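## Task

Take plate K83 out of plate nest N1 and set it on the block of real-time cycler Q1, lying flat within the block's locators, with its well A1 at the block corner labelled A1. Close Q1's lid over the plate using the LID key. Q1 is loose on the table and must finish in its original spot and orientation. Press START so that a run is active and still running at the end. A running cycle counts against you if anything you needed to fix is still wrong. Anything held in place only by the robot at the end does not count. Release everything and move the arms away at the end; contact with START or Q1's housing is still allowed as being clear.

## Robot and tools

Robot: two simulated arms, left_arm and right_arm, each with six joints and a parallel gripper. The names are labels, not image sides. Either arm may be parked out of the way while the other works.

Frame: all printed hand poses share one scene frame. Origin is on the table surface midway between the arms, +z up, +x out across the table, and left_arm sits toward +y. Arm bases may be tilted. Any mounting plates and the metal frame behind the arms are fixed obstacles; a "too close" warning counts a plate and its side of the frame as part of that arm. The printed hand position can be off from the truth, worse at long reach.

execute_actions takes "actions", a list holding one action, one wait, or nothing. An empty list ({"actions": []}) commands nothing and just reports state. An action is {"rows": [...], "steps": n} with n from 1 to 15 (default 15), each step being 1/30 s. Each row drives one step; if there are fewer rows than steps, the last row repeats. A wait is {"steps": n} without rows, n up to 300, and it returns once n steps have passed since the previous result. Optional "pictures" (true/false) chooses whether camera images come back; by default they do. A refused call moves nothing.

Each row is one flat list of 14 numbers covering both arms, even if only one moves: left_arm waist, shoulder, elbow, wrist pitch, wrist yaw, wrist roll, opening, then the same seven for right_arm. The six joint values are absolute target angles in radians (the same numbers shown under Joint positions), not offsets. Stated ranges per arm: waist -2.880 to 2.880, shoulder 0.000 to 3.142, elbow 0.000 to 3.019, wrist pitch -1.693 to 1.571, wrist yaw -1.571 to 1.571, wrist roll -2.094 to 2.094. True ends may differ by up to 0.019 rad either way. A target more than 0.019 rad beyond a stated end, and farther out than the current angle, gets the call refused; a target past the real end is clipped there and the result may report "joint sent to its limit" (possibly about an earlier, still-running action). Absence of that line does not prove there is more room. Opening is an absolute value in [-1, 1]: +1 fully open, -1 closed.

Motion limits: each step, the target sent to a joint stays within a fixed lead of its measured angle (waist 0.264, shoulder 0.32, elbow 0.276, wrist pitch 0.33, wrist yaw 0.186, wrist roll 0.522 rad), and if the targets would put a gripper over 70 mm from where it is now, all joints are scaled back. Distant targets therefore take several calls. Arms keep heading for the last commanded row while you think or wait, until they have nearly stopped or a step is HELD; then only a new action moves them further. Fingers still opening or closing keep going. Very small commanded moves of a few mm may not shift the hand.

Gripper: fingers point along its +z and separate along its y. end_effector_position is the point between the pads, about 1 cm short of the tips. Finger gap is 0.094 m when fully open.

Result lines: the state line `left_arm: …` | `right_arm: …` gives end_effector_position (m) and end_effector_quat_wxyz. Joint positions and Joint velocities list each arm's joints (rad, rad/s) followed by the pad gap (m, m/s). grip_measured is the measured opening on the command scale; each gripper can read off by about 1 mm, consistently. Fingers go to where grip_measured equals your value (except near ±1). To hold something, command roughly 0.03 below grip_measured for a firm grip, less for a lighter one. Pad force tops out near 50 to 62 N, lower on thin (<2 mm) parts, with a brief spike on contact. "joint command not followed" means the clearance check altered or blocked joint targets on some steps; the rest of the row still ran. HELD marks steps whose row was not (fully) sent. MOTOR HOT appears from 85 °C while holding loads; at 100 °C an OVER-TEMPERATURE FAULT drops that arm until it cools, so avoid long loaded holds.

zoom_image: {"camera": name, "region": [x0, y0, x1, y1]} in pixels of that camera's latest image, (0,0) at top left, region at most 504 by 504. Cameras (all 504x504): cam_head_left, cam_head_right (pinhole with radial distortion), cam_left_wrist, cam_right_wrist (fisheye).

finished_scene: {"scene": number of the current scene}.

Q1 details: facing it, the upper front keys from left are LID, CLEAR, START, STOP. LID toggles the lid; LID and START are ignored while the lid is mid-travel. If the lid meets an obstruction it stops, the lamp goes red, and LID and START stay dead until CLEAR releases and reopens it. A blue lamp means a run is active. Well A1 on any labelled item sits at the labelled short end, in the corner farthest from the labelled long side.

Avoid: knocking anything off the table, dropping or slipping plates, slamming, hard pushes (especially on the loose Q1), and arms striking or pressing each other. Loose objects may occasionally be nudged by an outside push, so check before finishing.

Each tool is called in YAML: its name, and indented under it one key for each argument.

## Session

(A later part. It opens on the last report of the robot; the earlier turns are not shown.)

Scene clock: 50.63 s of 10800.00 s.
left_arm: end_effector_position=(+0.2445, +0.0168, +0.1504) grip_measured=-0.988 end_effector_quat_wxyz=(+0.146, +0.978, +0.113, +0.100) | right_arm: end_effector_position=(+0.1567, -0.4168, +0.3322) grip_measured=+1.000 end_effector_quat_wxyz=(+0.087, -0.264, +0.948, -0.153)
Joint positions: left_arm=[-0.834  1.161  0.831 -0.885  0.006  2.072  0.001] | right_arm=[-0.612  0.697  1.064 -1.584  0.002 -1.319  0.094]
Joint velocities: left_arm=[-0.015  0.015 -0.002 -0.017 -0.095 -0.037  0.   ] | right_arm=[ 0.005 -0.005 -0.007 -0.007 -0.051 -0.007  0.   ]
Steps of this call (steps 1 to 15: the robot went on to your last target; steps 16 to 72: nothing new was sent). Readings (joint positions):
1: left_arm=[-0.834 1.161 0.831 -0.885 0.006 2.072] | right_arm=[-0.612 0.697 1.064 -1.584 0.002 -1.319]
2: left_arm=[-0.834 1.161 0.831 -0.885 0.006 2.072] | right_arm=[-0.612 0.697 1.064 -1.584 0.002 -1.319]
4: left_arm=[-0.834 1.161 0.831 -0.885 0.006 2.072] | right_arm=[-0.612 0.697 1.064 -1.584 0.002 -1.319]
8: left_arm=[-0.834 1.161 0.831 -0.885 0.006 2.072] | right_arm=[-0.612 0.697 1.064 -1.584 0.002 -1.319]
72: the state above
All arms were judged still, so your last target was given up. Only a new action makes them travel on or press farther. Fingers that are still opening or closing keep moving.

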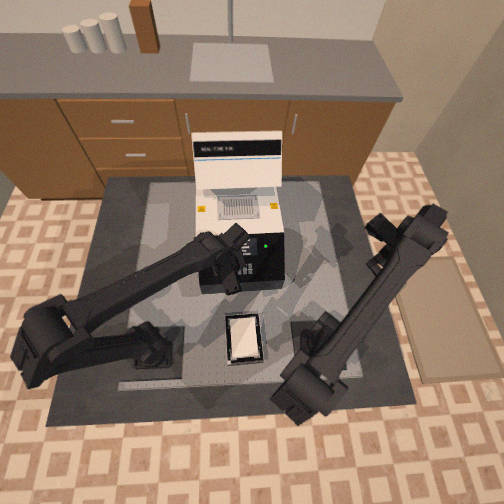

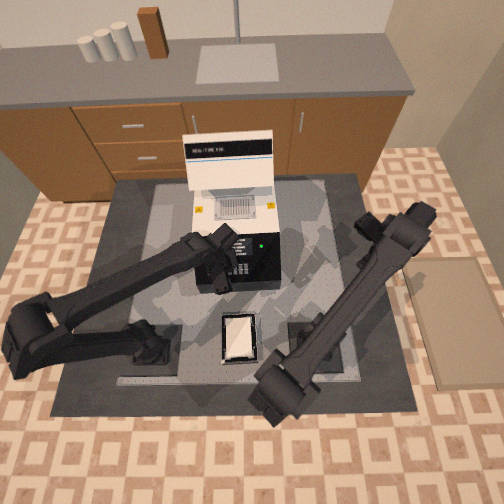

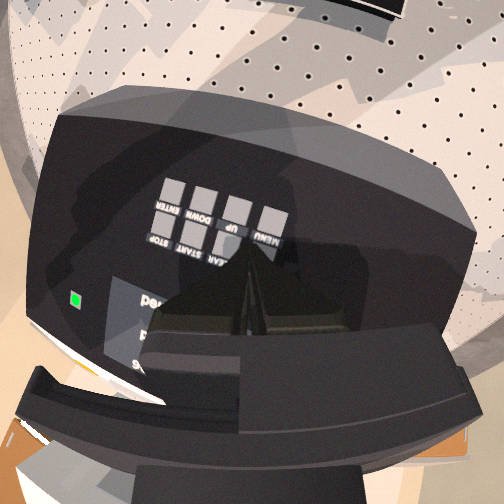

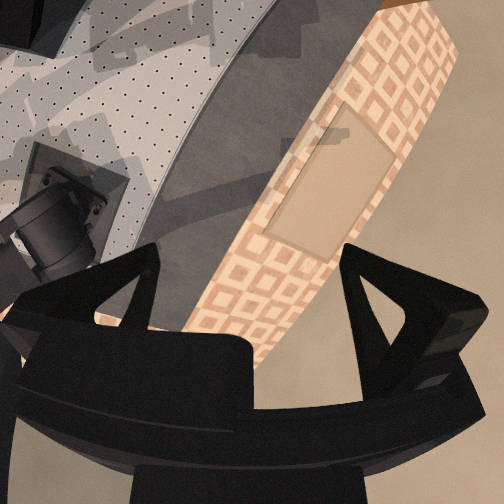

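execute_actions:
  actions:
    - {"rows":[[-0.8,1.1,1.25,-1.5,0,0.9,1,-0.6,0.7,1.08,-1.586,0,-1.319,1]]}
  pictures: false

execute_actions:
  actions:
    - {"rows":[[-0.72,1.5,1.68,-1.67,0,0.85,1,-0.6,0.7,1.08,-1.586,0,-1.319,1]]}
  pictures: false

execute_actions:
  actions:
    - {"steps":15}

zoom_image:
  camera: "cam_head_left"
  region: [210, 300, 280, 375]

Scene clock: 55.57 s of 10800.00 s.
left_arm: end_effector_position=(+0.2245, +0.0518, +0.3067) grip_measured=+1.000 end_effector_quat_wxyz=(+0.110, +0.807, +0.581, +0.013) | right_arm: end_effector_position=(+0.1567, -0.4168, +0.3322) grip_measured=+1.000 end_effector_quat_wxyz=(+0.087, -0.264, +0.948, -0.153)
Joint positions: left_arm=[-0.81   1.092  1.22  -1.476  0.004  1.079  0.094] | right_arm=[-0.612  0.697  1.064 -1.584  0.002 -1.319  0.094]
Joint velocities: left_arm=[-0.015 -0.2   -0.017 -0.09  -0.007 -1.194  0.   ] | right_arm=[-0.005 -0.015  0.002 -0.007 -0.081  0.081  0.   ]
Steps of this call (steps 1 to 133: nothing new was sent; steps 134 to 148: all 15 steps of this action). Readings (joint positions):
134: left_arm=[-0.834 1.161 0.845 -0.925 0.006 2.023] | right_arm=[-0.612 0.697 1.064 -1.584 0.002 -1.319]
135: left_arm=[-0.832 1.161 0.867 -0.990 0.006 1.966] | right_arm=[-0.612 0.697 1.064 -1.584 0.002 -1.319]
137: left_arm=[-0.827 1.158 0.930 -1.115 0.006 1.853] | right_arm=[-0.612 0.697 1.064 -1.584 0.002 -1.319]
141: left_arm=[-0.820 1.148 1.079 -1.339 0.005 1.608] | right_arm=[-0.612 0.697 1.064 -1.584 0.002 -1.319]
148: the state above

Scene clock: 56.07 s of 10800.00 s.
left_arm: end_effector_position=(+0.3383, -0.0088, +0.3040) grip_measured=+1.000 end_effector_quat_wxyz=(+0.011, +0.716, +0.698, -0.000) | right_arm: end_effector_position=(+0.1567, -0.4168, +0.3322) grip_measured=+1.000 end_effector_quat_wxyz=(+0.087, -0.264, +0.948, -0.153)
Joint positions: left_arm=[-0.722  1.543  1.645 -1.65   0.002  0.87   0.094] | right_arm=[-0.612  0.697  1.064 -1.584  0.002 -1.319  0.094]
Joint velocities: left_arm=[ 0.005 -0.171  0.002 -0.051 -0.037 -0.037  0.   ] | right_arm=[-0.005 -0.005  0.007 -0.012 -0.037  0.037  0.   ]
Steps of this call (steps 1 to 15: all 15 steps of this action). Readings (joint positions):
1: left_arm=[-0.805 1.108 1.243 -1.515 0.004 1.047] | right_arm=[-0.612 0.697 1.064 -1.584 0.002 -1.319]
2: left_arm=[-0.793 1.148 1.295 -1.568 0.004 1.021] | right_arm=[-0.612 0.697 1.064 -1.584 0.002 -1.319]
4: left_arm=[-0.766 1.259 1.417 -1.613 0.004 0.982] | right_arm=[-0.612 0.697 1.064 -1.584 0.002 -1.319]
8: left_arm=[-0.729 1.484 1.634 -1.637 0.003 0.912] | right_arm=[-0.612 0.697 1.064 -1.584 0.002 -1.319]
15: the state above

Scene clock: 56.57 s of 10800.00 s.
left_arm: end_effector_position=(+0.3335, -0.0046, +0.3172) grip_measured=+1.000 end_effector_quat_wxyz=(+0.024, +0.713, +0.701, +0.001) | right_arm: end_effector_position=(+0.1567, -0.4168, +0.3322) grip_measured=+1.000 end_effector_quat_wxyz=(+0.087, -0.264, +0.948, -0.153)
Joint positions: left_arm=[-0.722  1.513  1.645 -1.654  0.002  0.861  0.094] | right_arm=[-0.612  0.697  1.064 -1.584  0.002 -1.319  0.094]
Joint velocities: left_arm=[-0.005 -0.005 -0.007  0.012 -0.022  0.037  0.   ] | right_arm=[-0.005 -0.015  0.022  0.017  0.037 -0.037  0.   ]
Steps of this call (steps 1 to 15: the robot went on to your last target). Readings (joint positions):
1: left_arm=[-0.722 1.538 1.645 -1.652 0.002 0.868] | right_arm=[-0.612 0.697 1.064 -1.584 0.002 -1.319]
2: left_arm=[-0.722 1.532 1.645 -1.652 0.002 0.867] | right_arm=[-0.612 0.697 1.064 -1.584 0.002 -1.319]
4: left_arm=[-0.722 1.522 1.645 -1.653 0.002 0.865] | right_arm=[-0.612 0.697 1.064 -1.584 0.002 -1.319]
8: left_arm=[-0.722 1.513 1.645 -1.654 0.002 0.862] | right_arm=[-0.612 0.697 1.064 -1.584 0.002 -1.319]
15: the state above

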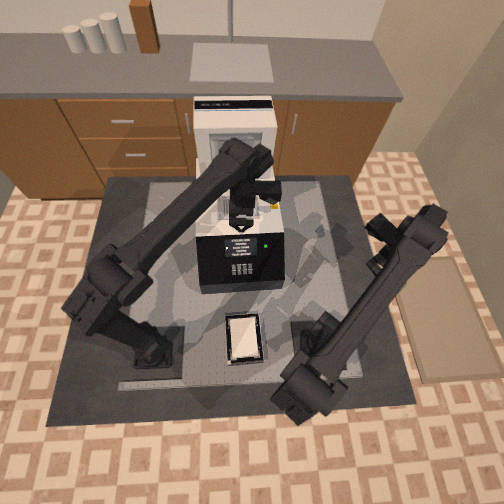

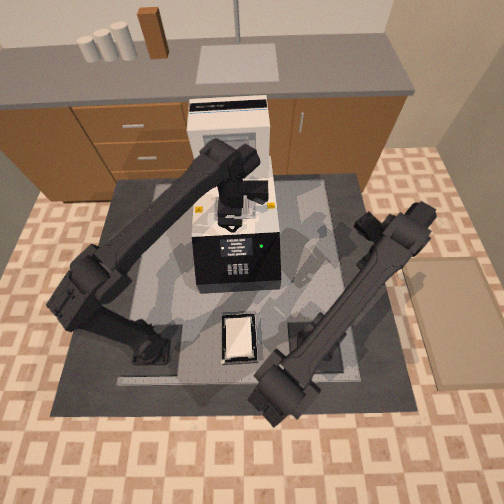

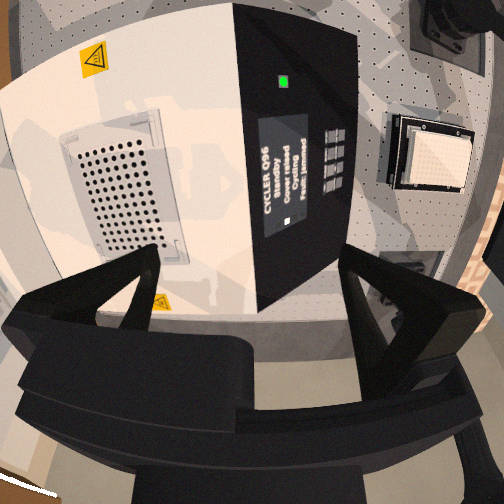

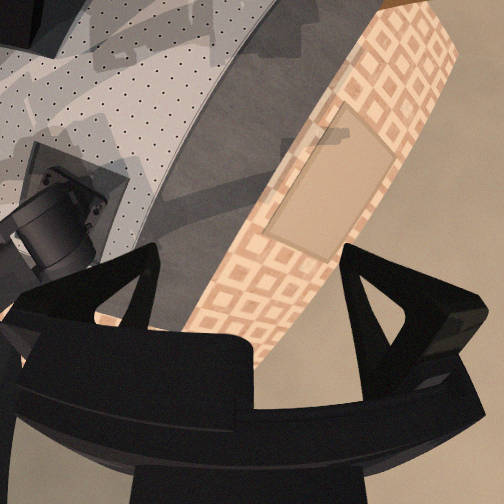

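Region (210, 300, 280, 375) of cam_head_left's 504x504 image, scaled by 6.720, with more detail than that image has; it fills the left 470 columns of this view, and the rest is white.

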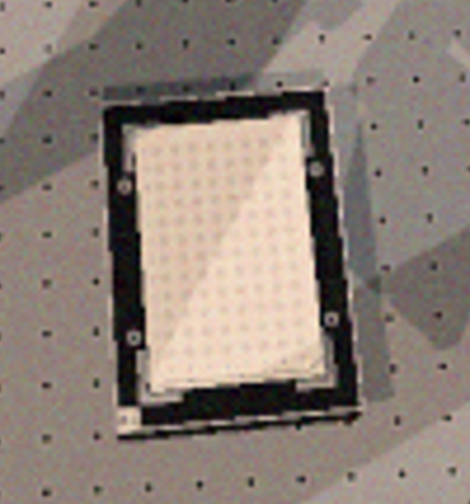

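zoom_image:
  camera: "cam_left_wrist"
  region: [370, 90, 500, 220]

execute_actions:
  actions:
    - {"rows":[[-0.68,1.58,1.76,-1.67,0,0.9,1,-0.6,0.7,1.08,-1.586,0,-1.319,1],[-0.68,1.58,1.76,-1.67,0,0.9,1,-0.6,0.7,1.08,-1.586,0,-1.319,1],[-0.63,1.66,1.84,-1.67,0,0.95,1,-0.6,0.7,1.08,-1.586,0,-1.319,1],[-0.63,1.66,1.84,-1.67,0,0.95,1,-0.6,0.7,1.08,-1.586,0,-1.319,1],[-0.63,1.66,1.84,-1.67,0,0.95,1,-0.6,0.7,1.08,-1.586,0,-1.319,1],[-0.58,1.75,1.92,-1.67,0,0.98,1,-0.6,0.7,1.08,-1.586,0,-1.319,1]]}
  pictures: false

execute_actions:
  actions:
    - {"steps":15}

zoom_image:
  camera: "cam_left_wrist"
  region: [130, 60, 380, 340]

Region (370, 90, 500, 220) of cam_left_wrist's 504x504 image, scaled by 3.877, with more detail than that image has.

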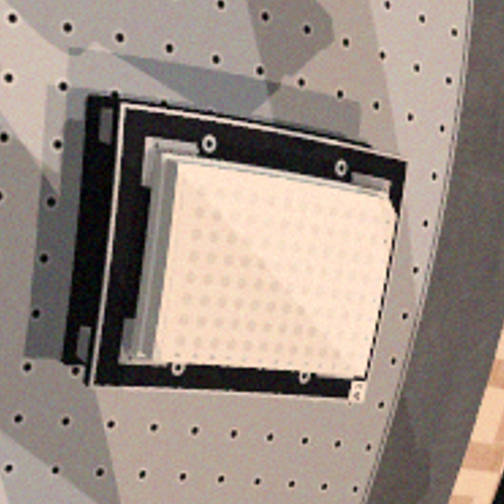

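Scene clock: 62.17 s of 10800.00 s.
left_arm: end_effector_position=(+0.4532, +0.0051, +0.2811) grip_measured=+1.000 end_effector_quat_wxyz=(+0.005, +0.692, +0.722, +0.001) | right_arm: end_effector_position=(+0.1567, -0.4168, +0.3322) grip_measured=+1.000 end_effector_quat_wxyz=(+0.087, -0.264, +0.948, -0.153)
Joint positions: left_arm=[-0.563  1.777  1.882 -1.666 -0.     0.961  0.094] | right_arm=[-0.612  0.697  1.064 -1.584  0.002 -1.319  0.094]
Joint velocities: left_arm=[-0.083 -0.005 -0.007  0.007 -0.022  0.022  0.   ] | right_arm=[-0.005  0.005  0.002 -0.007 -0.051 -0.007  0.   ]
Steps of this call (steps 1 to 15: the robot went on to your last target; steps 16 to 150: nothing new was sent; then 0.10 s passed at rest; steps 151 to 165: all 15 steps of this action). Readings (joint positions):
151: left_arm=[-0.720 1.518 1.653 -1.658 0.002 0.866] | right_arm=[-0.612 0.697 1.064 -1.584 0.002 -1.319]
152: left_arm=[-0.716 1.529 1.671 -1.660 0.002 0.871] | right_arm=[-0.612 0.697 1.064 -1.584 0.002 -1.319]
154: left_arm=[-0.694 1.575 1.742 -1.665 0.002 0.896] | right_arm=[-0.612 0.697 1.064 -1.584 0.002 -1.319]
158: left_arm=[-0.619 1.688 1.868 -1.666 0.002 0.935] | right_arm=[-0.612 0.697 1.064 -1.584 0.002 -1.319]
165: the state above

Scene clock: 62.67 s of 10800.00 s.
left_arm: end_effector_position=(+0.4501, +0.0017, +0.2837) grip_measured=+1.000 end_effector_quat_wxyz=(+0.007, +0.698, +0.716, +0.001) | right_arm: end_effector_position=(+0.1567, -0.4168, +0.3322) grip_measured=+1.000 end_effector_quat_wxyz=(+0.087, -0.264, +0.948, -0.153)
Joint positions: left_arm=[-0.572  1.772  1.882 -1.666 -0.     0.97   0.094] | right_arm=[-0.612  0.697  1.064 -1.584  0.002 -1.319  0.094]
Joint velocities: left_arm=[ 0.005 -0.005  0.007  0.007 -0.022 -0.007  0.   ] | right_arm=[-0.024  0.005 -0.012 -0.002  0.007 -0.007  0.   ]
Steps of this call (steps 1 to 15: the robot went on to your last target). Readings (joint positions):
1: left_arm=[-0.565 1.777 1.882 -1.666 -0.000 0.963] | right_arm=[-0.612 0.697 1.064 -1.584 0.002 -1.319]
2: left_arm=[-0.567 1.776 1.882 -1.666 -0.000 0.964] | right_arm=[-0.612 0.697 1.064 -1.584 0.002 -1.319]
4: left_arm=[-0.570 1.773 1.882 -1.666 -0.000 0.966] | right_arm=[-0.612 0.697 1.064 -1.584 0.002 -1.319]
8: left_arm=[-0.572 1.772 1.882 -1.666 -0.000 0.968] | right_arm=[-0.612 0.697 1.064 -1.584 0.002 -1.319]
15: the state above
All arms were judged still, so your last target was given up. Only a new action makes them travel on or press farther. Fingers that are still opening or closing keep moving.

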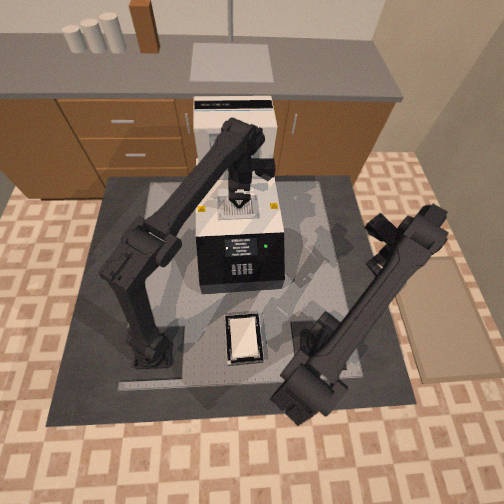

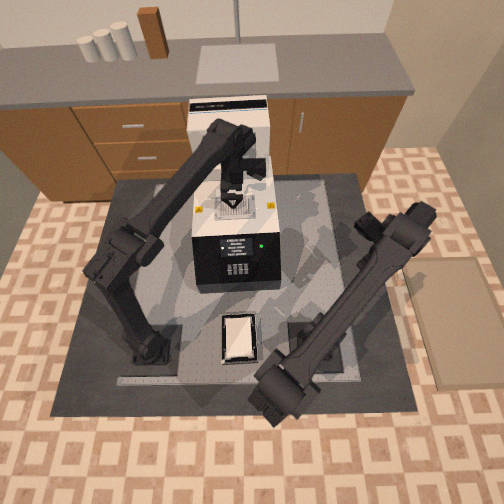

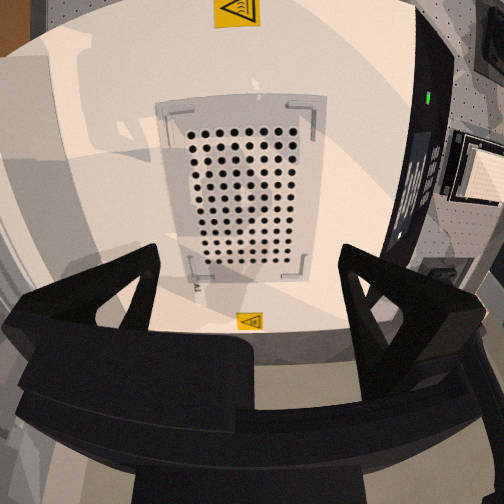

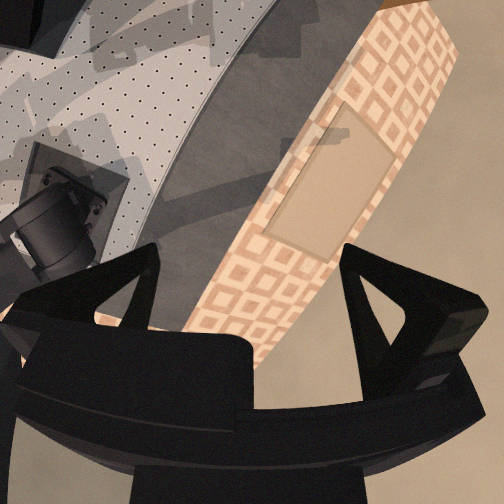

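Region (130, 60, 380, 340) of cam_left_wrist's 504x504 image, scaled by 1.800, with more detail than that image has; it fills the left 450 columns of this view, and the rest is white.

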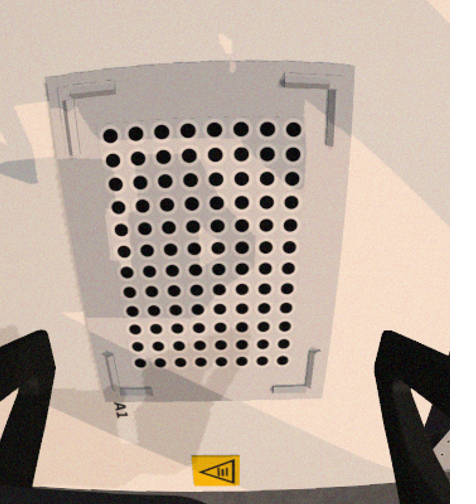

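execute_actions:
  actions:
    - {"rows":[[-0.75,1.3,1.6,-1.67,0,1.3,1,-0.6,0.7,1.08,-1.586,0,-1.319,1]]}
  pictures: false

execute_actions:
  actions:
    - {"rows":[[-1.55,1.1,1.3,-1.67,0,1.59,1,-0.6,0.7,1.08,-1.586,0,-1.319,1]]}
  pictures: false

execute_actions:
  actions:
    - {"rows":[[-1.55,1.19,0.93,-1.28,0,1.59,1,-0.6,0.7,1.08,-1.586,0,-1.319,1]]}
  pictures: false

execute_actions:
  actions:
    - {"steps":20}

Scene clock: 70.70 s of 10800.00 s.
left_arm: end_effector_position=(+0.2834, +0.0240, +0.3882) grip_measured=+1.000 end_effector_quat_wxyz=(+0.105, +0.838, +0.535, +0.027) | right_arm: end_effector_position=(+0.1567, -0.4168, +0.3322) grip_measured=+1.000 end_effector_quat_wxyz=(+0.087, -0.264, +0.948, -0.153)
Joint positions: left_arm=[-0.753  1.296  1.602 -1.658 -0.001  1.247  0.094] | right_arm=[-0.612  0.697  1.064 -1.584  0.002 -1.319  0.094]
Joint velocities: left_arm=[ 0.005 -0.864 -0.017 -0.017  0.007  0.227  0.   ] | right_arm=[-0.005 -0.005 -0.012  0.012  0.007 -0.037  0.   ]
Steps of this call (steps 1 to 90: nothing new was sent; then 4.53 s passed at rest; steps 91 to 105: all 15 steps of this action). Readings (joint positions):
91: left_arm=[-0.576 1.761 1.860 -1.660 -0.001 0.992] | right_arm=[-0.612 0.697 1.064 -1.584 0.002 -1.319]
92: left_arm=[-0.583 1.735 1.814 -1.658 -0.001 1.016] | right_arm=[-0.612 0.697 1.064 -1.584 0.002 -1.319]
94: left_arm=[-0.611 1.677 1.726 -1.658 -0.001 1.061] | right_arm=[-0.612 0.697 1.064 -1.584 0.002 -1.319]
98: left_arm=[-0.685 1.550 1.634 -1.658 -0.001 1.131] | right_arm=[-0.612 0.697 1.064 -1.584 0.002 -1.319]
105: the state above

Scene clock: 71.20 s of 10800.00 s.
left_arm: end_effector_position=(-0.0178, -0.0139, +0.3255) grip_measured=+1.000 end_effector_quat_wxyz=(+0.050, +0.999, -0.005, -0.004) | right_arm: end_effector_position=(+0.1567, -0.4168, +0.3322) grip_measured=+1.000 end_effector_quat_wxyz=(+0.087, -0.264, +0.948, -0.153)
Joint positions: left_arm=[-1.591  1.111  1.295 -1.656  0.006  1.557  0.094] | right_arm=[-0.612  0.697  1.064 -1.584  0.002 -1.319  0.094]
Joint velocities: left_arm=[-0.083 -0.024  0.007 -0.012  0.022  0.198  0.   ] | right_arm=[-0.015 -0.024  0.012 -0.002 -0.066 -0.081  0.   ]
Steps of this call (steps 1 to 15: all 15 steps of this action). Readings (joint positions):
1: left_arm=[-0.763 1.261 1.583 -1.654 -0.005 1.276] | right_arm=[-0.612 0.697 1.064 -1.584 0.002 -1.319]
2: left_arm=[-0.788 1.219 1.541 -1.653 -0.006 1.307] | right_arm=[-0.612 0.697 1.064 -1.584 0.002 -1.319]
4: left_arm=[-0.879 1.143 1.444 -1.654 -0.006 1.367] | right_arm=[-0.612 0.697 1.064 -1.584 0.002 -1.319]
8: left_arm=[-1.163 1.086 1.325 -1.656 -0.004 1.472] | right_arm=[-0.612 0.697 1.064 -1.584 0.002 -1.319]
15: the state above

Scene clock: 71.70 s of 10800.00 s.
left_arm: end_effector_position=(-0.0071, -0.0076, +0.1470) grip_measured=+1.000 end_effector_quat_wxyz=(-0.018, +1.000, +0.000, -0.001) | right_arm: end_effector_position=(+0.1567, -0.4168, +0.3322) grip_measured=+1.000 end_effector_quat_wxyz=(+0.087, -0.264, +0.948, -0.153)
Joint positions: left_arm=[-1.559  1.214  0.904 -1.298  0.002  1.578  0.094] | right_arm=[-0.612  0.697  1.064 -1.584  0.002 -1.319  0.094]
Joint velocities: left_arm=[-0.005 -0.103 -0.012 -0.002 -0.022 -0.022  0.   ] | right_arm=[ 0.015 -0.005  0.012 -0.012  0.022 -0.066  0.   ]
Steps of this call (steps 1 to 15: all 15 steps of this action). Readings (joint positions):
1: left_arm=[-1.590 1.109 1.275 -1.622 0.006 1.559] | right_arm=[-0.612 0.697 1.064 -1.584 0.002 -1.319]
2: left_arm=[-1.587 1.101 1.239 -1.564 0.006 1.560] | right_arm=[-0.612 0.697 1.064 -1.584 0.002 -1.319]
4: left_arm=[-1.581 1.106 1.144 -1.471 0.006 1.562] | right_arm=[-0.612 0.697 1.064 -1.584 0.002 -1.319]
8: left_arm=[-1.566 1.165 0.957 -1.334 0.003 1.570] | right_arm=[-0.612 0.697 1.064 -1.584 0.002 -1.319]
15: the state above

Scene clock: 72.37 s of 10800.00 s.
left_arm: end_effector_position=(-0.0071, -0.0075, +0.1499) grip_measured=+1.000 end_effector_quat_wxyz=(-0.013, +1.000, -0.001, -0.001) | right_arm: end_effector_position=(+0.1567, -0.4168, +0.3322) grip_measured=+1.000 end_effector_quat_wxyz=(+0.087, -0.264, +0.948, -0.153)
Joint positions: left_arm=[-1.559  1.204  0.904 -1.297  0.002  1.579  0.094] | right_arm=[-0.612  0.697  1.064 -1.584  0.002 -1.319  0.094]
Joint velocities: left_arm=[-0.005 -0.005  0.007 -0.002  0.037 -0.007  0.   ] | right_arm=[-0.005 -0.005 -0.007 -0.002 -0.022  0.154  0.   ]
Steps of this call (steps 1 to 15: the robot went on to your last target; steps 16 to 20: nothing new was sent). Readings (joint positions):
1: left_arm=[-1.559 1.211 0.904 -1.298 0.002 1.578] | right_arm=[-0.612 0.697 1.064 -1.584 0.002 -1.319]
2: left_arm=[-1.559 1.207 0.904 -1.297 0.002 1.578] | right_arm=[-0.612 0.697 1.064 -1.584 0.002 -1.319]
4: left_arm=[-1.559 1.204 0.904 -1.297 0.002 1.579] | right_arm=[-0.612 0.697 1.064 -1.584 0.002 -1.319]
8: left_arm=[-1.559 1.204 0.904 -1.297 0.002 1.579] | right_arm=[-0.612 0.697 1.064 -1.584 0.002 -1.319]
20: the state above
All arms were judged still, so your last target was given up. Only a new action makes them travel on or press farther. Fingers that are still opening or closing keep moving.

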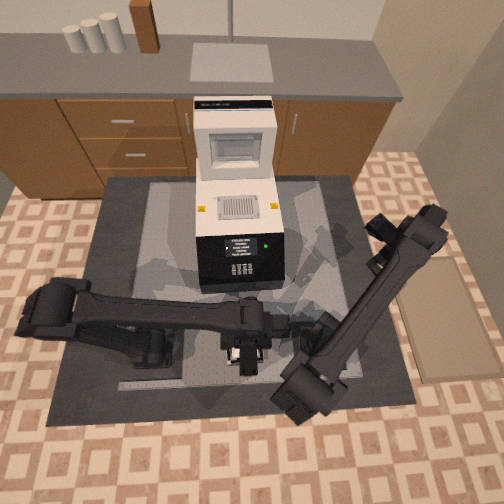

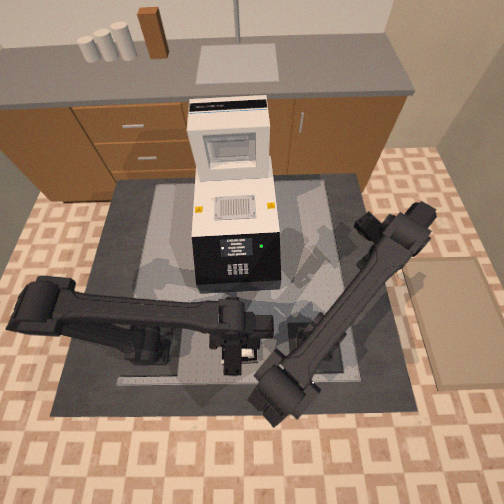

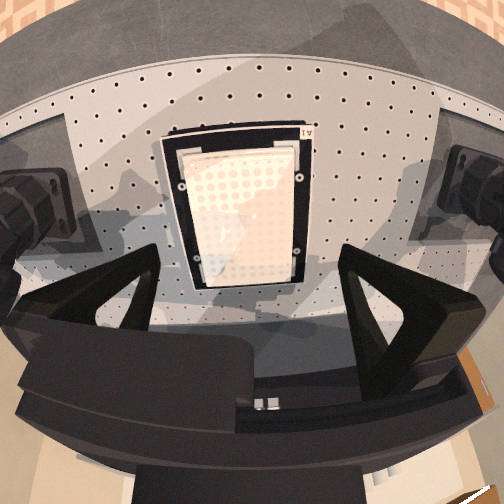

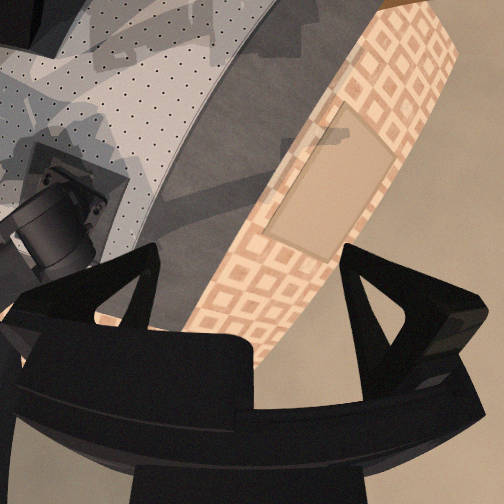

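zoom_image:
  camera: "cam_left_wrist"
  region: [150, 110, 330, 300]

Region (150, 110, 330, 300) of cam_left_wrist's 504x504 image, scaled by 2.653, with more detail than that image has; it fills the left 477 columns of this view, and the rest is white.

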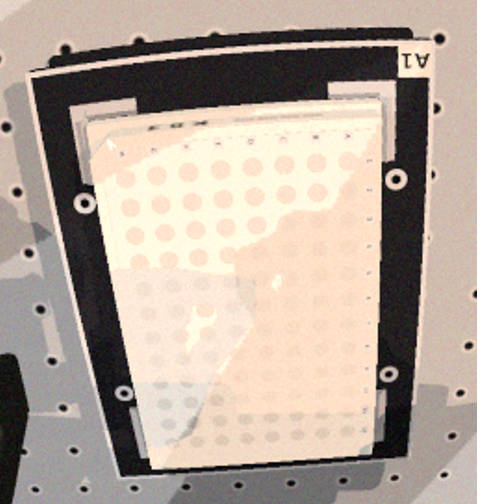

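execute_actions:
  actions:
    - {"rows":[[-1.44,1.19,0.93,-1.28,0,-1.52,1,-0.6,0.7,1.08,-1.586,0,-1.319,1]]}
  pictures: false

execute_actions:
  actions:
    - {"steps":25}
  pictures: false

execute_actions:
  actions:
    - {"rows":[[-1.44,1.275,0.80,-1.05,0,-1.52,1,-0.6,0.7,1.08,-1.586,0,-1.319,1]]}
  pictures: false

execute_actions:
  actions:
    - {"steps":10}

Scene clock: 77.97 s of 10800.00 s.
left_arm: end_effector_position=(+0.0320, -0.0050, +0.1499) grip_measured=+1.000 end_effector_quat_wxyz=(-0.010, +0.694, +0.720, +0.008) | right_arm: end_effector_position=(+0.1567, -0.4168, +0.3322) grip_measured=+1.000 end_effector_quat_wxyz=(+0.087, -0.264, +0.948, -0.153)
Joint positions: left_arm=[-1.432  1.204  0.904 -1.296  0.     0.096  0.094] | right_arm=[-0.612  0.697  1.064 -1.584  0.002 -1.319  0.094]
Joint velocities: left_arm=[-0.005  0.005  0.012 -0.012 -0.007 -2.806  0.   ] | right_arm=[-0.005  0.005  0.002  0.012  0.037 -0.007  0.   ]
Steps of this call (steps 1 to 90: nothing new was sent; then 2.10 s passed at rest; steps 91 to 105: all 15 steps of this action). Readings (joint positions):
91: left_arm=[-1.549 1.204 0.904 -1.297 0.005 1.494] | right_arm=[-0.612 0.697 1.064 -1.584 0.002 -1.319]
92: left_arm=[-1.527 1.204 0.904 -1.297 0.005 1.394] | right_arm=[-0.612 0.697 1.064 -1.584 0.002 -1.319]
94: left_arm=[-1.472 1.204 0.904 -1.296 0.003 1.195] | right_arm=[-0.612 0.697 1.064 -1.584 0.002 -1.319]
98: left_arm=[-1.432 1.204 0.904 -1.296 0.000 0.794] | right_arm=[-0.612 0.697 1.064 -1.584 0.002 -1.319]
105: the state above

Scene clock: 78.80 s of 10800.00 s.
left_arm: end_effector_position=(+0.0320, -0.0050, +0.1499) grip_measured=+1.000 end_effector_quat_wxyz=(-0.002, -0.025, +1.000, +0.013) | right_arm: end_effector_position=(+0.1567, -0.4168, +0.3322) grip_measured=+1.000 end_effector_quat_wxyz=(+0.087, -0.264, +0.948, -0.153)
Joint positions: left_arm=[-1.432  1.204  0.904 -1.296  0.    -1.488  0.094] | right_arm=[-0.612  0.697  1.064 -1.584  0.002 -1.319  0.094]
Joint velocities: left_arm=[ 0.005  0.005  0.012 -0.002  0.007 -0.154  0.   ] | right_arm=[-0.005  0.005 -0.012  0.007 -0.007 -0.022  0.   ]
Steps of this call (steps 1 to 25: the robot went on to your last target). Readings (joint positions):
1: left_arm=[-1.432 1.204 0.904 -1.296 0.000 -0.004] | right_arm=[-0.612 0.697 1.064 -1.584 0.002 -1.319]
2: left_arm=[-1.432 1.204 0.904 -1.296 0.000 -0.104] | right_arm=[-0.612 0.697 1.064 -1.584 0.002 -1.319]
4: left_arm=[-1.432 1.204 0.904 -1.296 0.000 -0.303] | right_arm=[-0.612 0.697 1.064 -1.584 0.002 -1.319]
8: left_arm=[-1.432 1.204 0.904 -1.296 0.000 -0.702] | right_arm=[-0.612 0.697 1.064 -1.584 0.002 -1.319]
25: the state above

Scene clock: 79.30 s of 10800.00 s.
left_arm: end_effector_position=(+0.0332, -0.0142, +0.0846) grip_measured=+1.000 end_effector_quat_wxyz=(+0.000, -0.036, +0.999, -0.002) | right_arm: end_effector_position=(+0.1567, -0.4168, +0.3322) grip_measured=+1.000 end_effector_quat_wxyz=(+0.087, -0.264, +0.948, -0.153)
Joint positions: left_arm=[-1.432  1.287  0.789 -1.069  0.    -1.509  0.094] | right_arm=[-0.612  0.697  1.064 -1.584  0.002 -1.319  0.094]
Joint velocities: left_arm=[ 0.005  0.005  0.002 -0.002 -0.037 -0.007  0.   ] | right_arm=[-0.005 -0.005  0.002  0.022  0.051  0.022  0.   ]
Steps of this call (steps 1 to 15: all 15 steps of this action). Readings (joint positions):
1: left_arm=[-1.432 1.205 0.888 -1.249 0.000 -1.493] | right_arm=[-0.612 0.697 1.064 -1.584 0.002 -1.319]
2: left_arm=[-1.432 1.209 0.864 -1.175 0.000 -1.496] | right_arm=[-0.612 0.697 1.064 -1.584 0.002 -1.319]
4: left_arm=[-1.432 1.238 0.822 -1.100 0.000 -1.501] | right_arm=[-0.612 0.697 1.064 -1.584 0.002 -1.319]
8: left_arm=[-1.432 1.287 0.789 -1.075 0.000 -1.506] | right_arm=[-0.612 0.697 1.064 -1.584 0.002 -1.319]
15: the state above

Scene clock: 79.63 s of 10800.00 s.
left_arm: end_effector_position=(+0.0332, -0.0142, +0.0846) grip_measured=+1.000 end_effector_quat_wxyz=(+0.000, -0.036, +0.999, -0.002) | right_arm: end_effector_position=(+0.1567, -0.4168, +0.3322) grip_measured=+1.000 end_effector_quat_wxyz=(+0.087, -0.264, +0.948, -0.153)
Joint positions: left_arm=[-1.432  1.287  0.789 -1.069  0.    -1.509  0.094] | right_arm=[-0.612  0.697  1.064 -1.584  0.002 -1.319  0.094]
Joint velocities: left_arm=[-0.015 -0.015 -0.012 -0.007 -0.022  0.022  0.   ] | right_arm=[ 0.015 -0.015 -0.007 -0.007  0.095 -0.007  0.   ]
Steps of this call (steps 1 to 10: the robot went on to your last target). Readings (joint positions):
1: left_arm=[-1.432 1.287 0.789 -1.069 0.000 -1.509] | right_arm=[-0.612 0.697 1.064 -1.584 0.002 -1.319]
2: left_arm=[-1.432 1.287 0.789 -1.069 0.000 -1.509] | right_arm=[-0.612 0.697 1.064 -1.584 0.002 -1.319]
4: left_arm=[-1.432 1.287 0.789 -1.069 0.000 -1.509] | right_arm=[-0.612 0.697 1.064 -1.584 0.002 -1.319]
8: left_arm=[-1.432 1.287 0.789 -1.069 0.000 -1.509] | right_arm=[-0.612 0.697 1.064 -1.584 0.002 -1.319]
10: the state above

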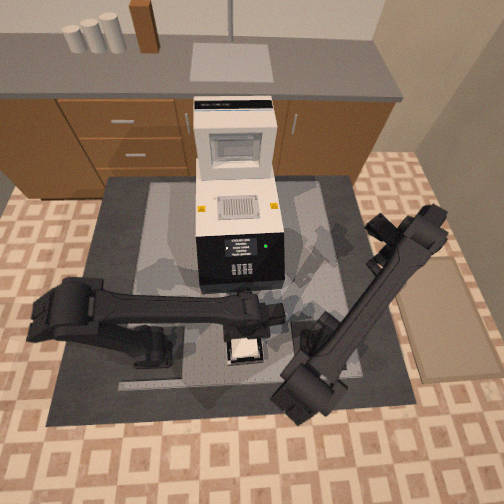

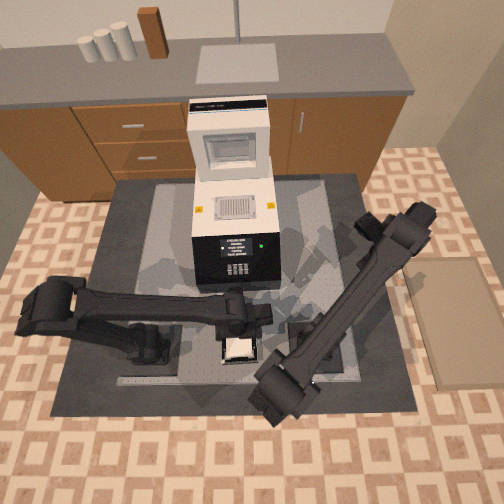

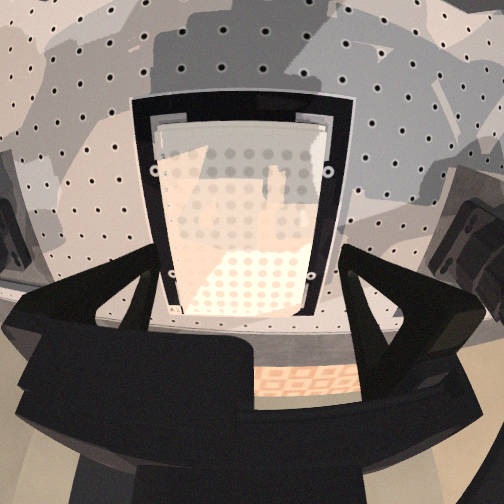

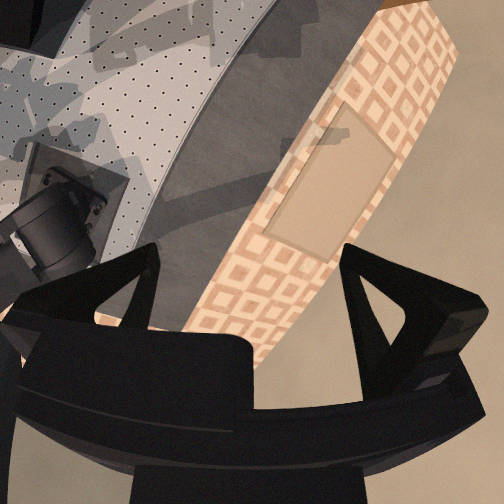

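execute_actions:
  actions:
    - {"rows":[[-1.467,1.307,0.73,-0.953,0,-1.545,1,-0.6,0.7,1.08,-1.586,0,-1.319,1]]}

Scene clock: 82.40 s of 10800.00 s.
left_arm: end_effector_position=(+0.0243, -0.0107, +0.0605) grip_measured=+1.000 end_effector_quat_wxyz=(+0.001, -0.035, +0.999, -0.012) | right_arm: end_effector_position=(+0.1567, -0.4168, +0.3322) grip_measured=+1.000 end_effector_quat_wxyz=(+0.087, -0.264, +0.948, -0.153)
Joint positions: left_arm=[-1.46   1.3    0.726 -0.972 -0.    -1.534  0.094] | right_arm=[-0.612  0.697  1.064 -1.584  0.002 -1.319  0.094]
Joint velocities: left_arm=[-0.005 -0.005 -0.017  0.007 -0.007 -0.022  0.   ] | right_arm=[ 0.005 -0.015 -0.002 -0.022 -0.051  0.037  0.   ]
Steps of this call (steps 1 to 15: the robot went on to your last target; steps 16 to 68: nothing new was sent; steps 69 to 83: all 15 steps of this action). Readings (joint positions):
69: left_arm=[-1.434 1.287 0.780 -1.046 -0.000 -1.514] | right_arm=[-0.612 0.697 1.064 -1.584 0.002 -1.319]
70: left_arm=[-1.439 1.287 0.767 -1.014 -0.000 -1.518] | right_arm=[-0.612 0.697 1.064 -1.584 0.002 -1.319]
72: left_arm=[-1.451 1.293 0.742 -0.984 -0.000 -1.523] | right_arm=[-0.612 0.697 1.064 -1.584 0.002 -1.319]
76: left_arm=[-1.460 1.300 0.726 -0.976 -0.000 -1.530] | right_arm=[-0.612 0.697 1.064 -1.584 0.002 -1.319]
83: the state above

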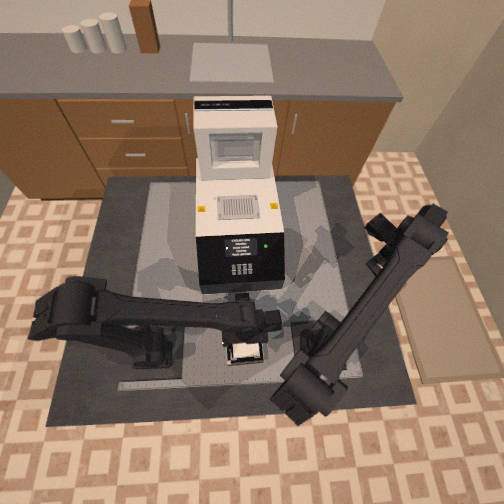

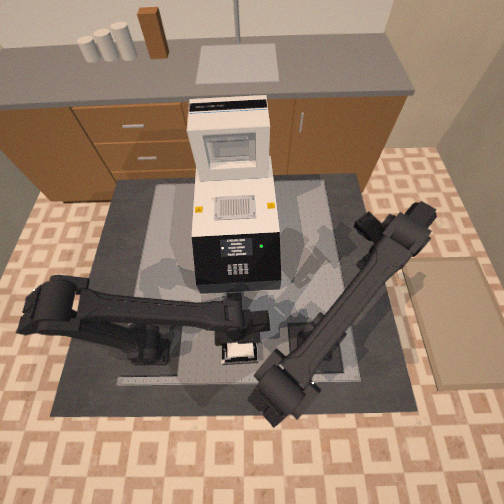

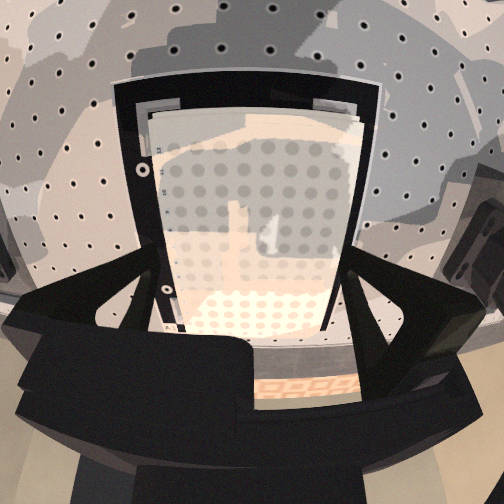

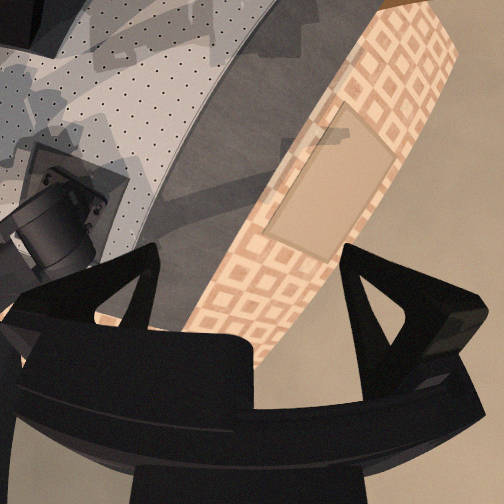

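execute_actions:
  actions:
    - {"rows":[[-1.467,1.345,0.725,-0.925,0,-1.545,1,-0.6,0.7,1.08,-1.586,0,-1.319,1]]}

Scene clock: 84.43 s of 10800.00 s.
left_arm: end_effector_position=(+0.0248, -0.0150, +0.0518) grip_measured=+1.000 end_effector_quat_wxyz=(+0.001, -0.036, +0.999, -0.011) | right_arm: end_effector_position=(+0.1567, -0.4168, +0.3322) grip_measured=+1.000 end_effector_quat_wxyz=(+0.087, -0.264, +0.948, -0.153)
Joint positions: left_arm=[-1.46   1.33   0.727 -0.946 -0.    -1.535  0.094] | right_arm=[-0.612  0.697  1.064 -1.584  0.002 -1.319  0.094]
Joint velocities: left_arm=[-0.015 -0.005  0.002  0.007  0.007  0.022  0.   ] | right_arm=[ 0.005 -0.015  0.002 -0.027  0.007  0.183  0.   ]
Steps of this call (steps 1 to 15: the robot went on to your last target; steps 16 to 46: nothing new was sent; steps 47 to 61: all 15 steps of this action). Readings (joint positions):
47: left_arm=[-1.460 1.302 0.726 -0.967 -0.000 -1.535] | right_arm=[-0.612 0.697 1.064 -1.584 0.002 -1.319]
48: left_arm=[-1.460 1.308 0.726 -0.958 -0.000 -1.535] | right_arm=[-0.612 0.697 1.064 -1.584 0.002 -1.319]
50: left_arm=[-1.460 1.324 0.726 -0.947 -0.000 -1.535] | right_arm=[-0.612 0.697 1.064 -1.584 0.002 -1.319]
54: left_arm=[-1.460 1.330 0.727 -0.946 -0.000 -1.535] | right_arm=[-0.612 0.697 1.064 -1.584 0.002 -1.319]
61: the state above

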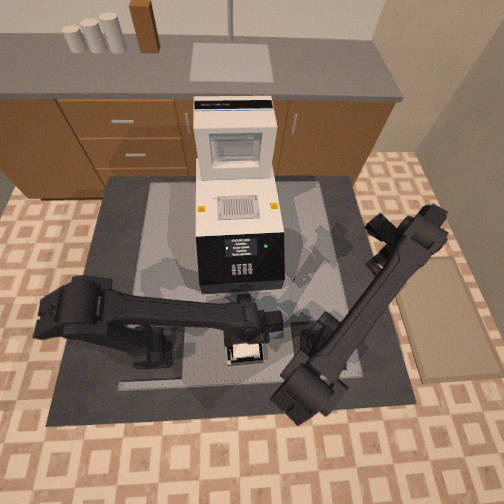

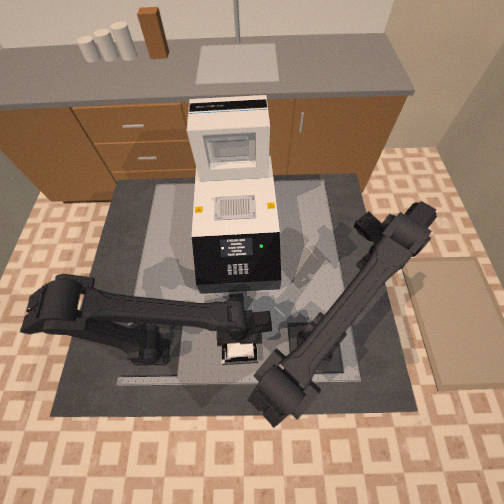

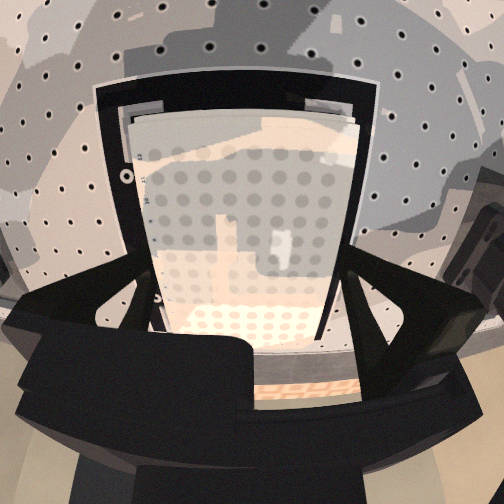

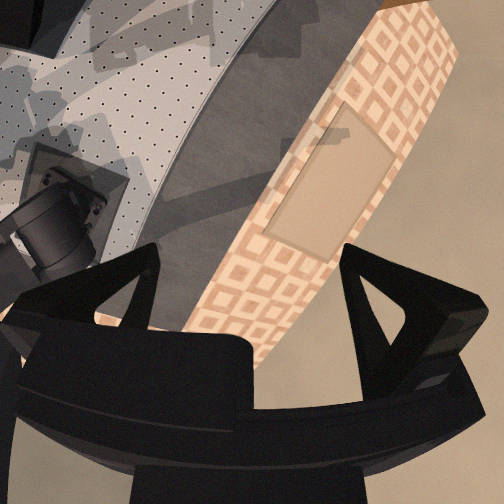

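execute_actions:
  actions:
    - {"rows":[[-1.467,1.35,0.69,-0.905,0,-1.545,1,-0.6,0.7,1.08,-1.586,0,-1.319,1]]}

Scene clock: 87.30 s of 10800.00 s.
left_arm: end_effector_position=(+0.0248, -0.0148, +0.0517) grip_measured=+1.000 end_effector_quat_wxyz=(+0.001, -0.036, +0.999, -0.012) | right_arm: end_effector_position=(+0.1567, -0.4168, +0.3322) grip_measured=+1.000 end_effector_quat_wxyz=(+0.087, -0.264, +0.948, -0.153)
Joint positions: left_arm=[-1.46   1.328  0.724 -0.942 -0.    -1.535  0.094] | right_arm=[-0.612  0.697  1.064 -1.584  0.002 -1.319  0.094]
Joint velocities: left_arm=[-0.015 -0.005  0.007  0.002  0.022 -0.022  0.   ] | right_arm=[-0.005  0.005 -0.002 -0.022  0.022  0.022  0.   ]
Steps of this call (steps 1 to 15: the robot went on to your last target; steps 16 to 71: nothing new was sent; steps 72 to 86: all 15 steps of this action). Readings (joint positions):
72: left_arm=[-1.460 1.330 0.725 -0.945 -0.000 -1.535] | right_arm=[-0.612 0.697 1.064 -1.584 0.002 -1.319]
73: left_arm=[-1.460 1.330 0.725 -0.944 -0.000 -1.535] | right_arm=[-0.612 0.697 1.064 -1.584 0.002 -1.319]
75: left_arm=[-1.460 1.328 0.724 -0.943 -0.000 -1.535] | right_arm=[-0.612 0.697 1.064 -1.584 0.002 -1.319]
79: left_arm=[-1.460 1.328 0.724 -0.942 -0.000 -1.535] | right_arm=[-0.612 0.697 1.064 -1.584 0.002 -1.319]
86: the state above

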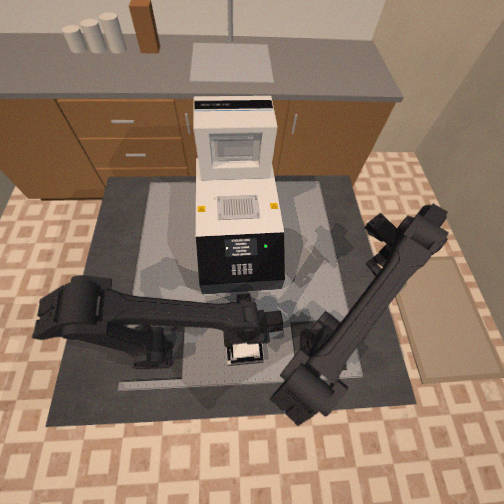

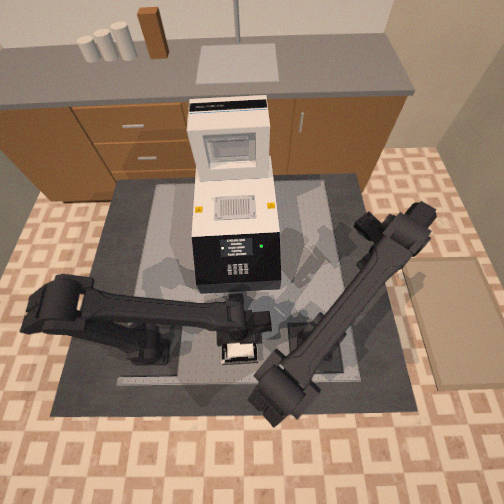

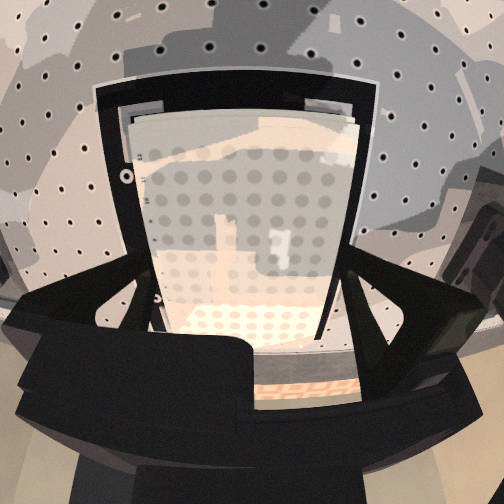

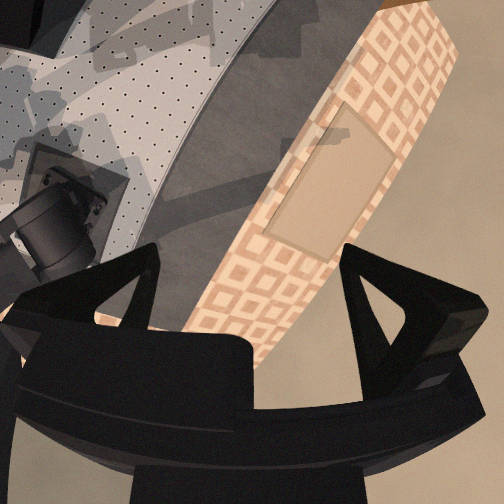

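execute_actions:
  actions:
    - {"rows":[[-1.467,1.325,0.735,-0.942,0,-1.545,0.72,-0.6,0.7,1.08,-1.586,0,-1.319,1]]}

Scene clock: 89.07 s of 10800.00 s.
left_arm: end_effector_position=(+0.0248, -0.0149, +0.0526) grip_measured=+0.760 end_effector_quat_wxyz=(+0.001, -0.036, +0.999, -0.013) | right_arm: end_effector_position=(+0.1567, -0.4168, +0.3322) grip_measured=+1.000 end_effector_quat_wxyz=(+0.087, -0.264, +0.948, -0.153)
Joint positions: left_arm=[-1.46   1.325  0.724 -0.943 -0.    -1.535  0.083] | right_arm=[-0.612  0.697  1.064 -1.584  0.002 -1.319  0.094]
Joint velocities: left_arm=[-0.005 -0.005  0.007 -0.007 -0.081 -0.007  0.001] | right_arm=[ 0.005 -0.005  0.002  0.002 -0.037 -0.066  0.   ]
Steps of this call (steps 1 to 15: the robot went on to your last target; steps 16 to 38: nothing new was sent; steps 39 to 53: all 15 steps of this action). Readings (joint positions):
39: left_arm=[-1.460 1.326 0.724 -0.943 -0.000 -1.535] | right_arm=[-0.612 0.697 1.064 -1.584 0.002 -1.319]
40: left_arm=[-1.460 1.325 0.724 -0.943 -0.000 -1.535] | right_arm=[-0.612 0.697 1.064 -1.584 0.002 -1.319]
42: left_arm=[-1.460 1.325 0.724 -0.943 -0.000 -1.535] | right_arm=[-0.612 0.697 1.064 -1.584 0.002 -1.319]
46: left_arm=[-1.460 1.325 0.724 -0.943 -0.000 -1.535] | right_arm=[-0.612 0.697 1.064 -1.584 0.002 -1.319]
53: the state above

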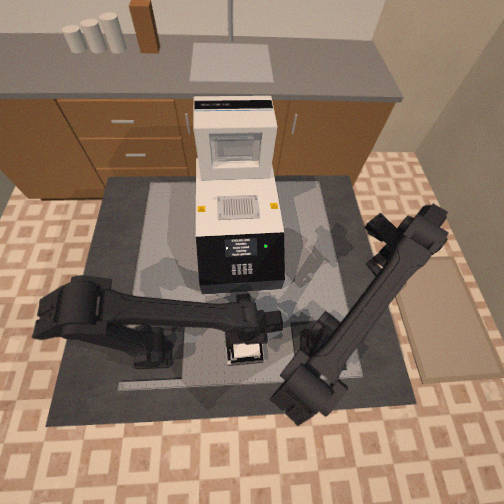

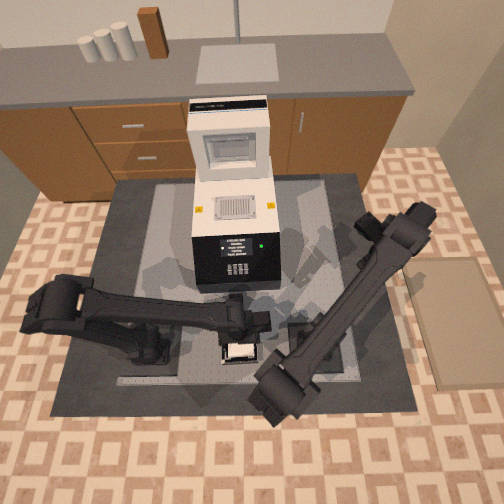

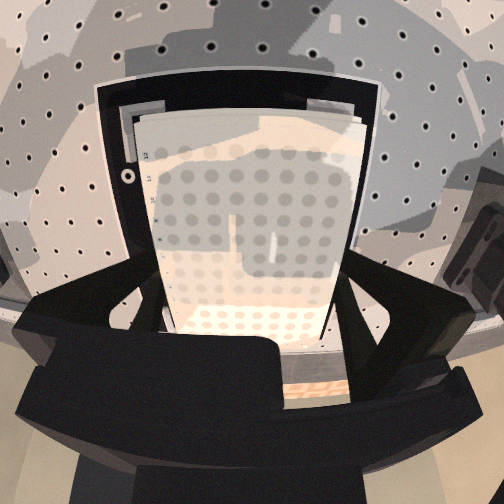

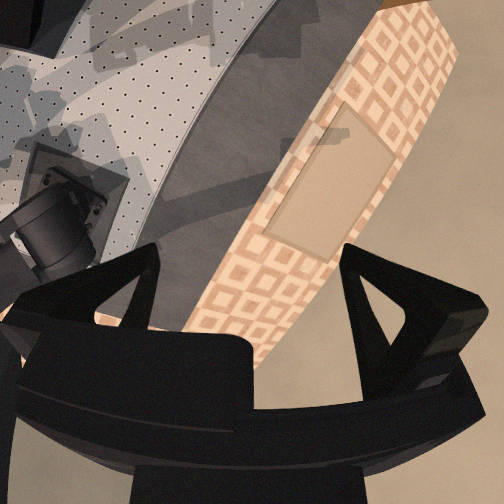

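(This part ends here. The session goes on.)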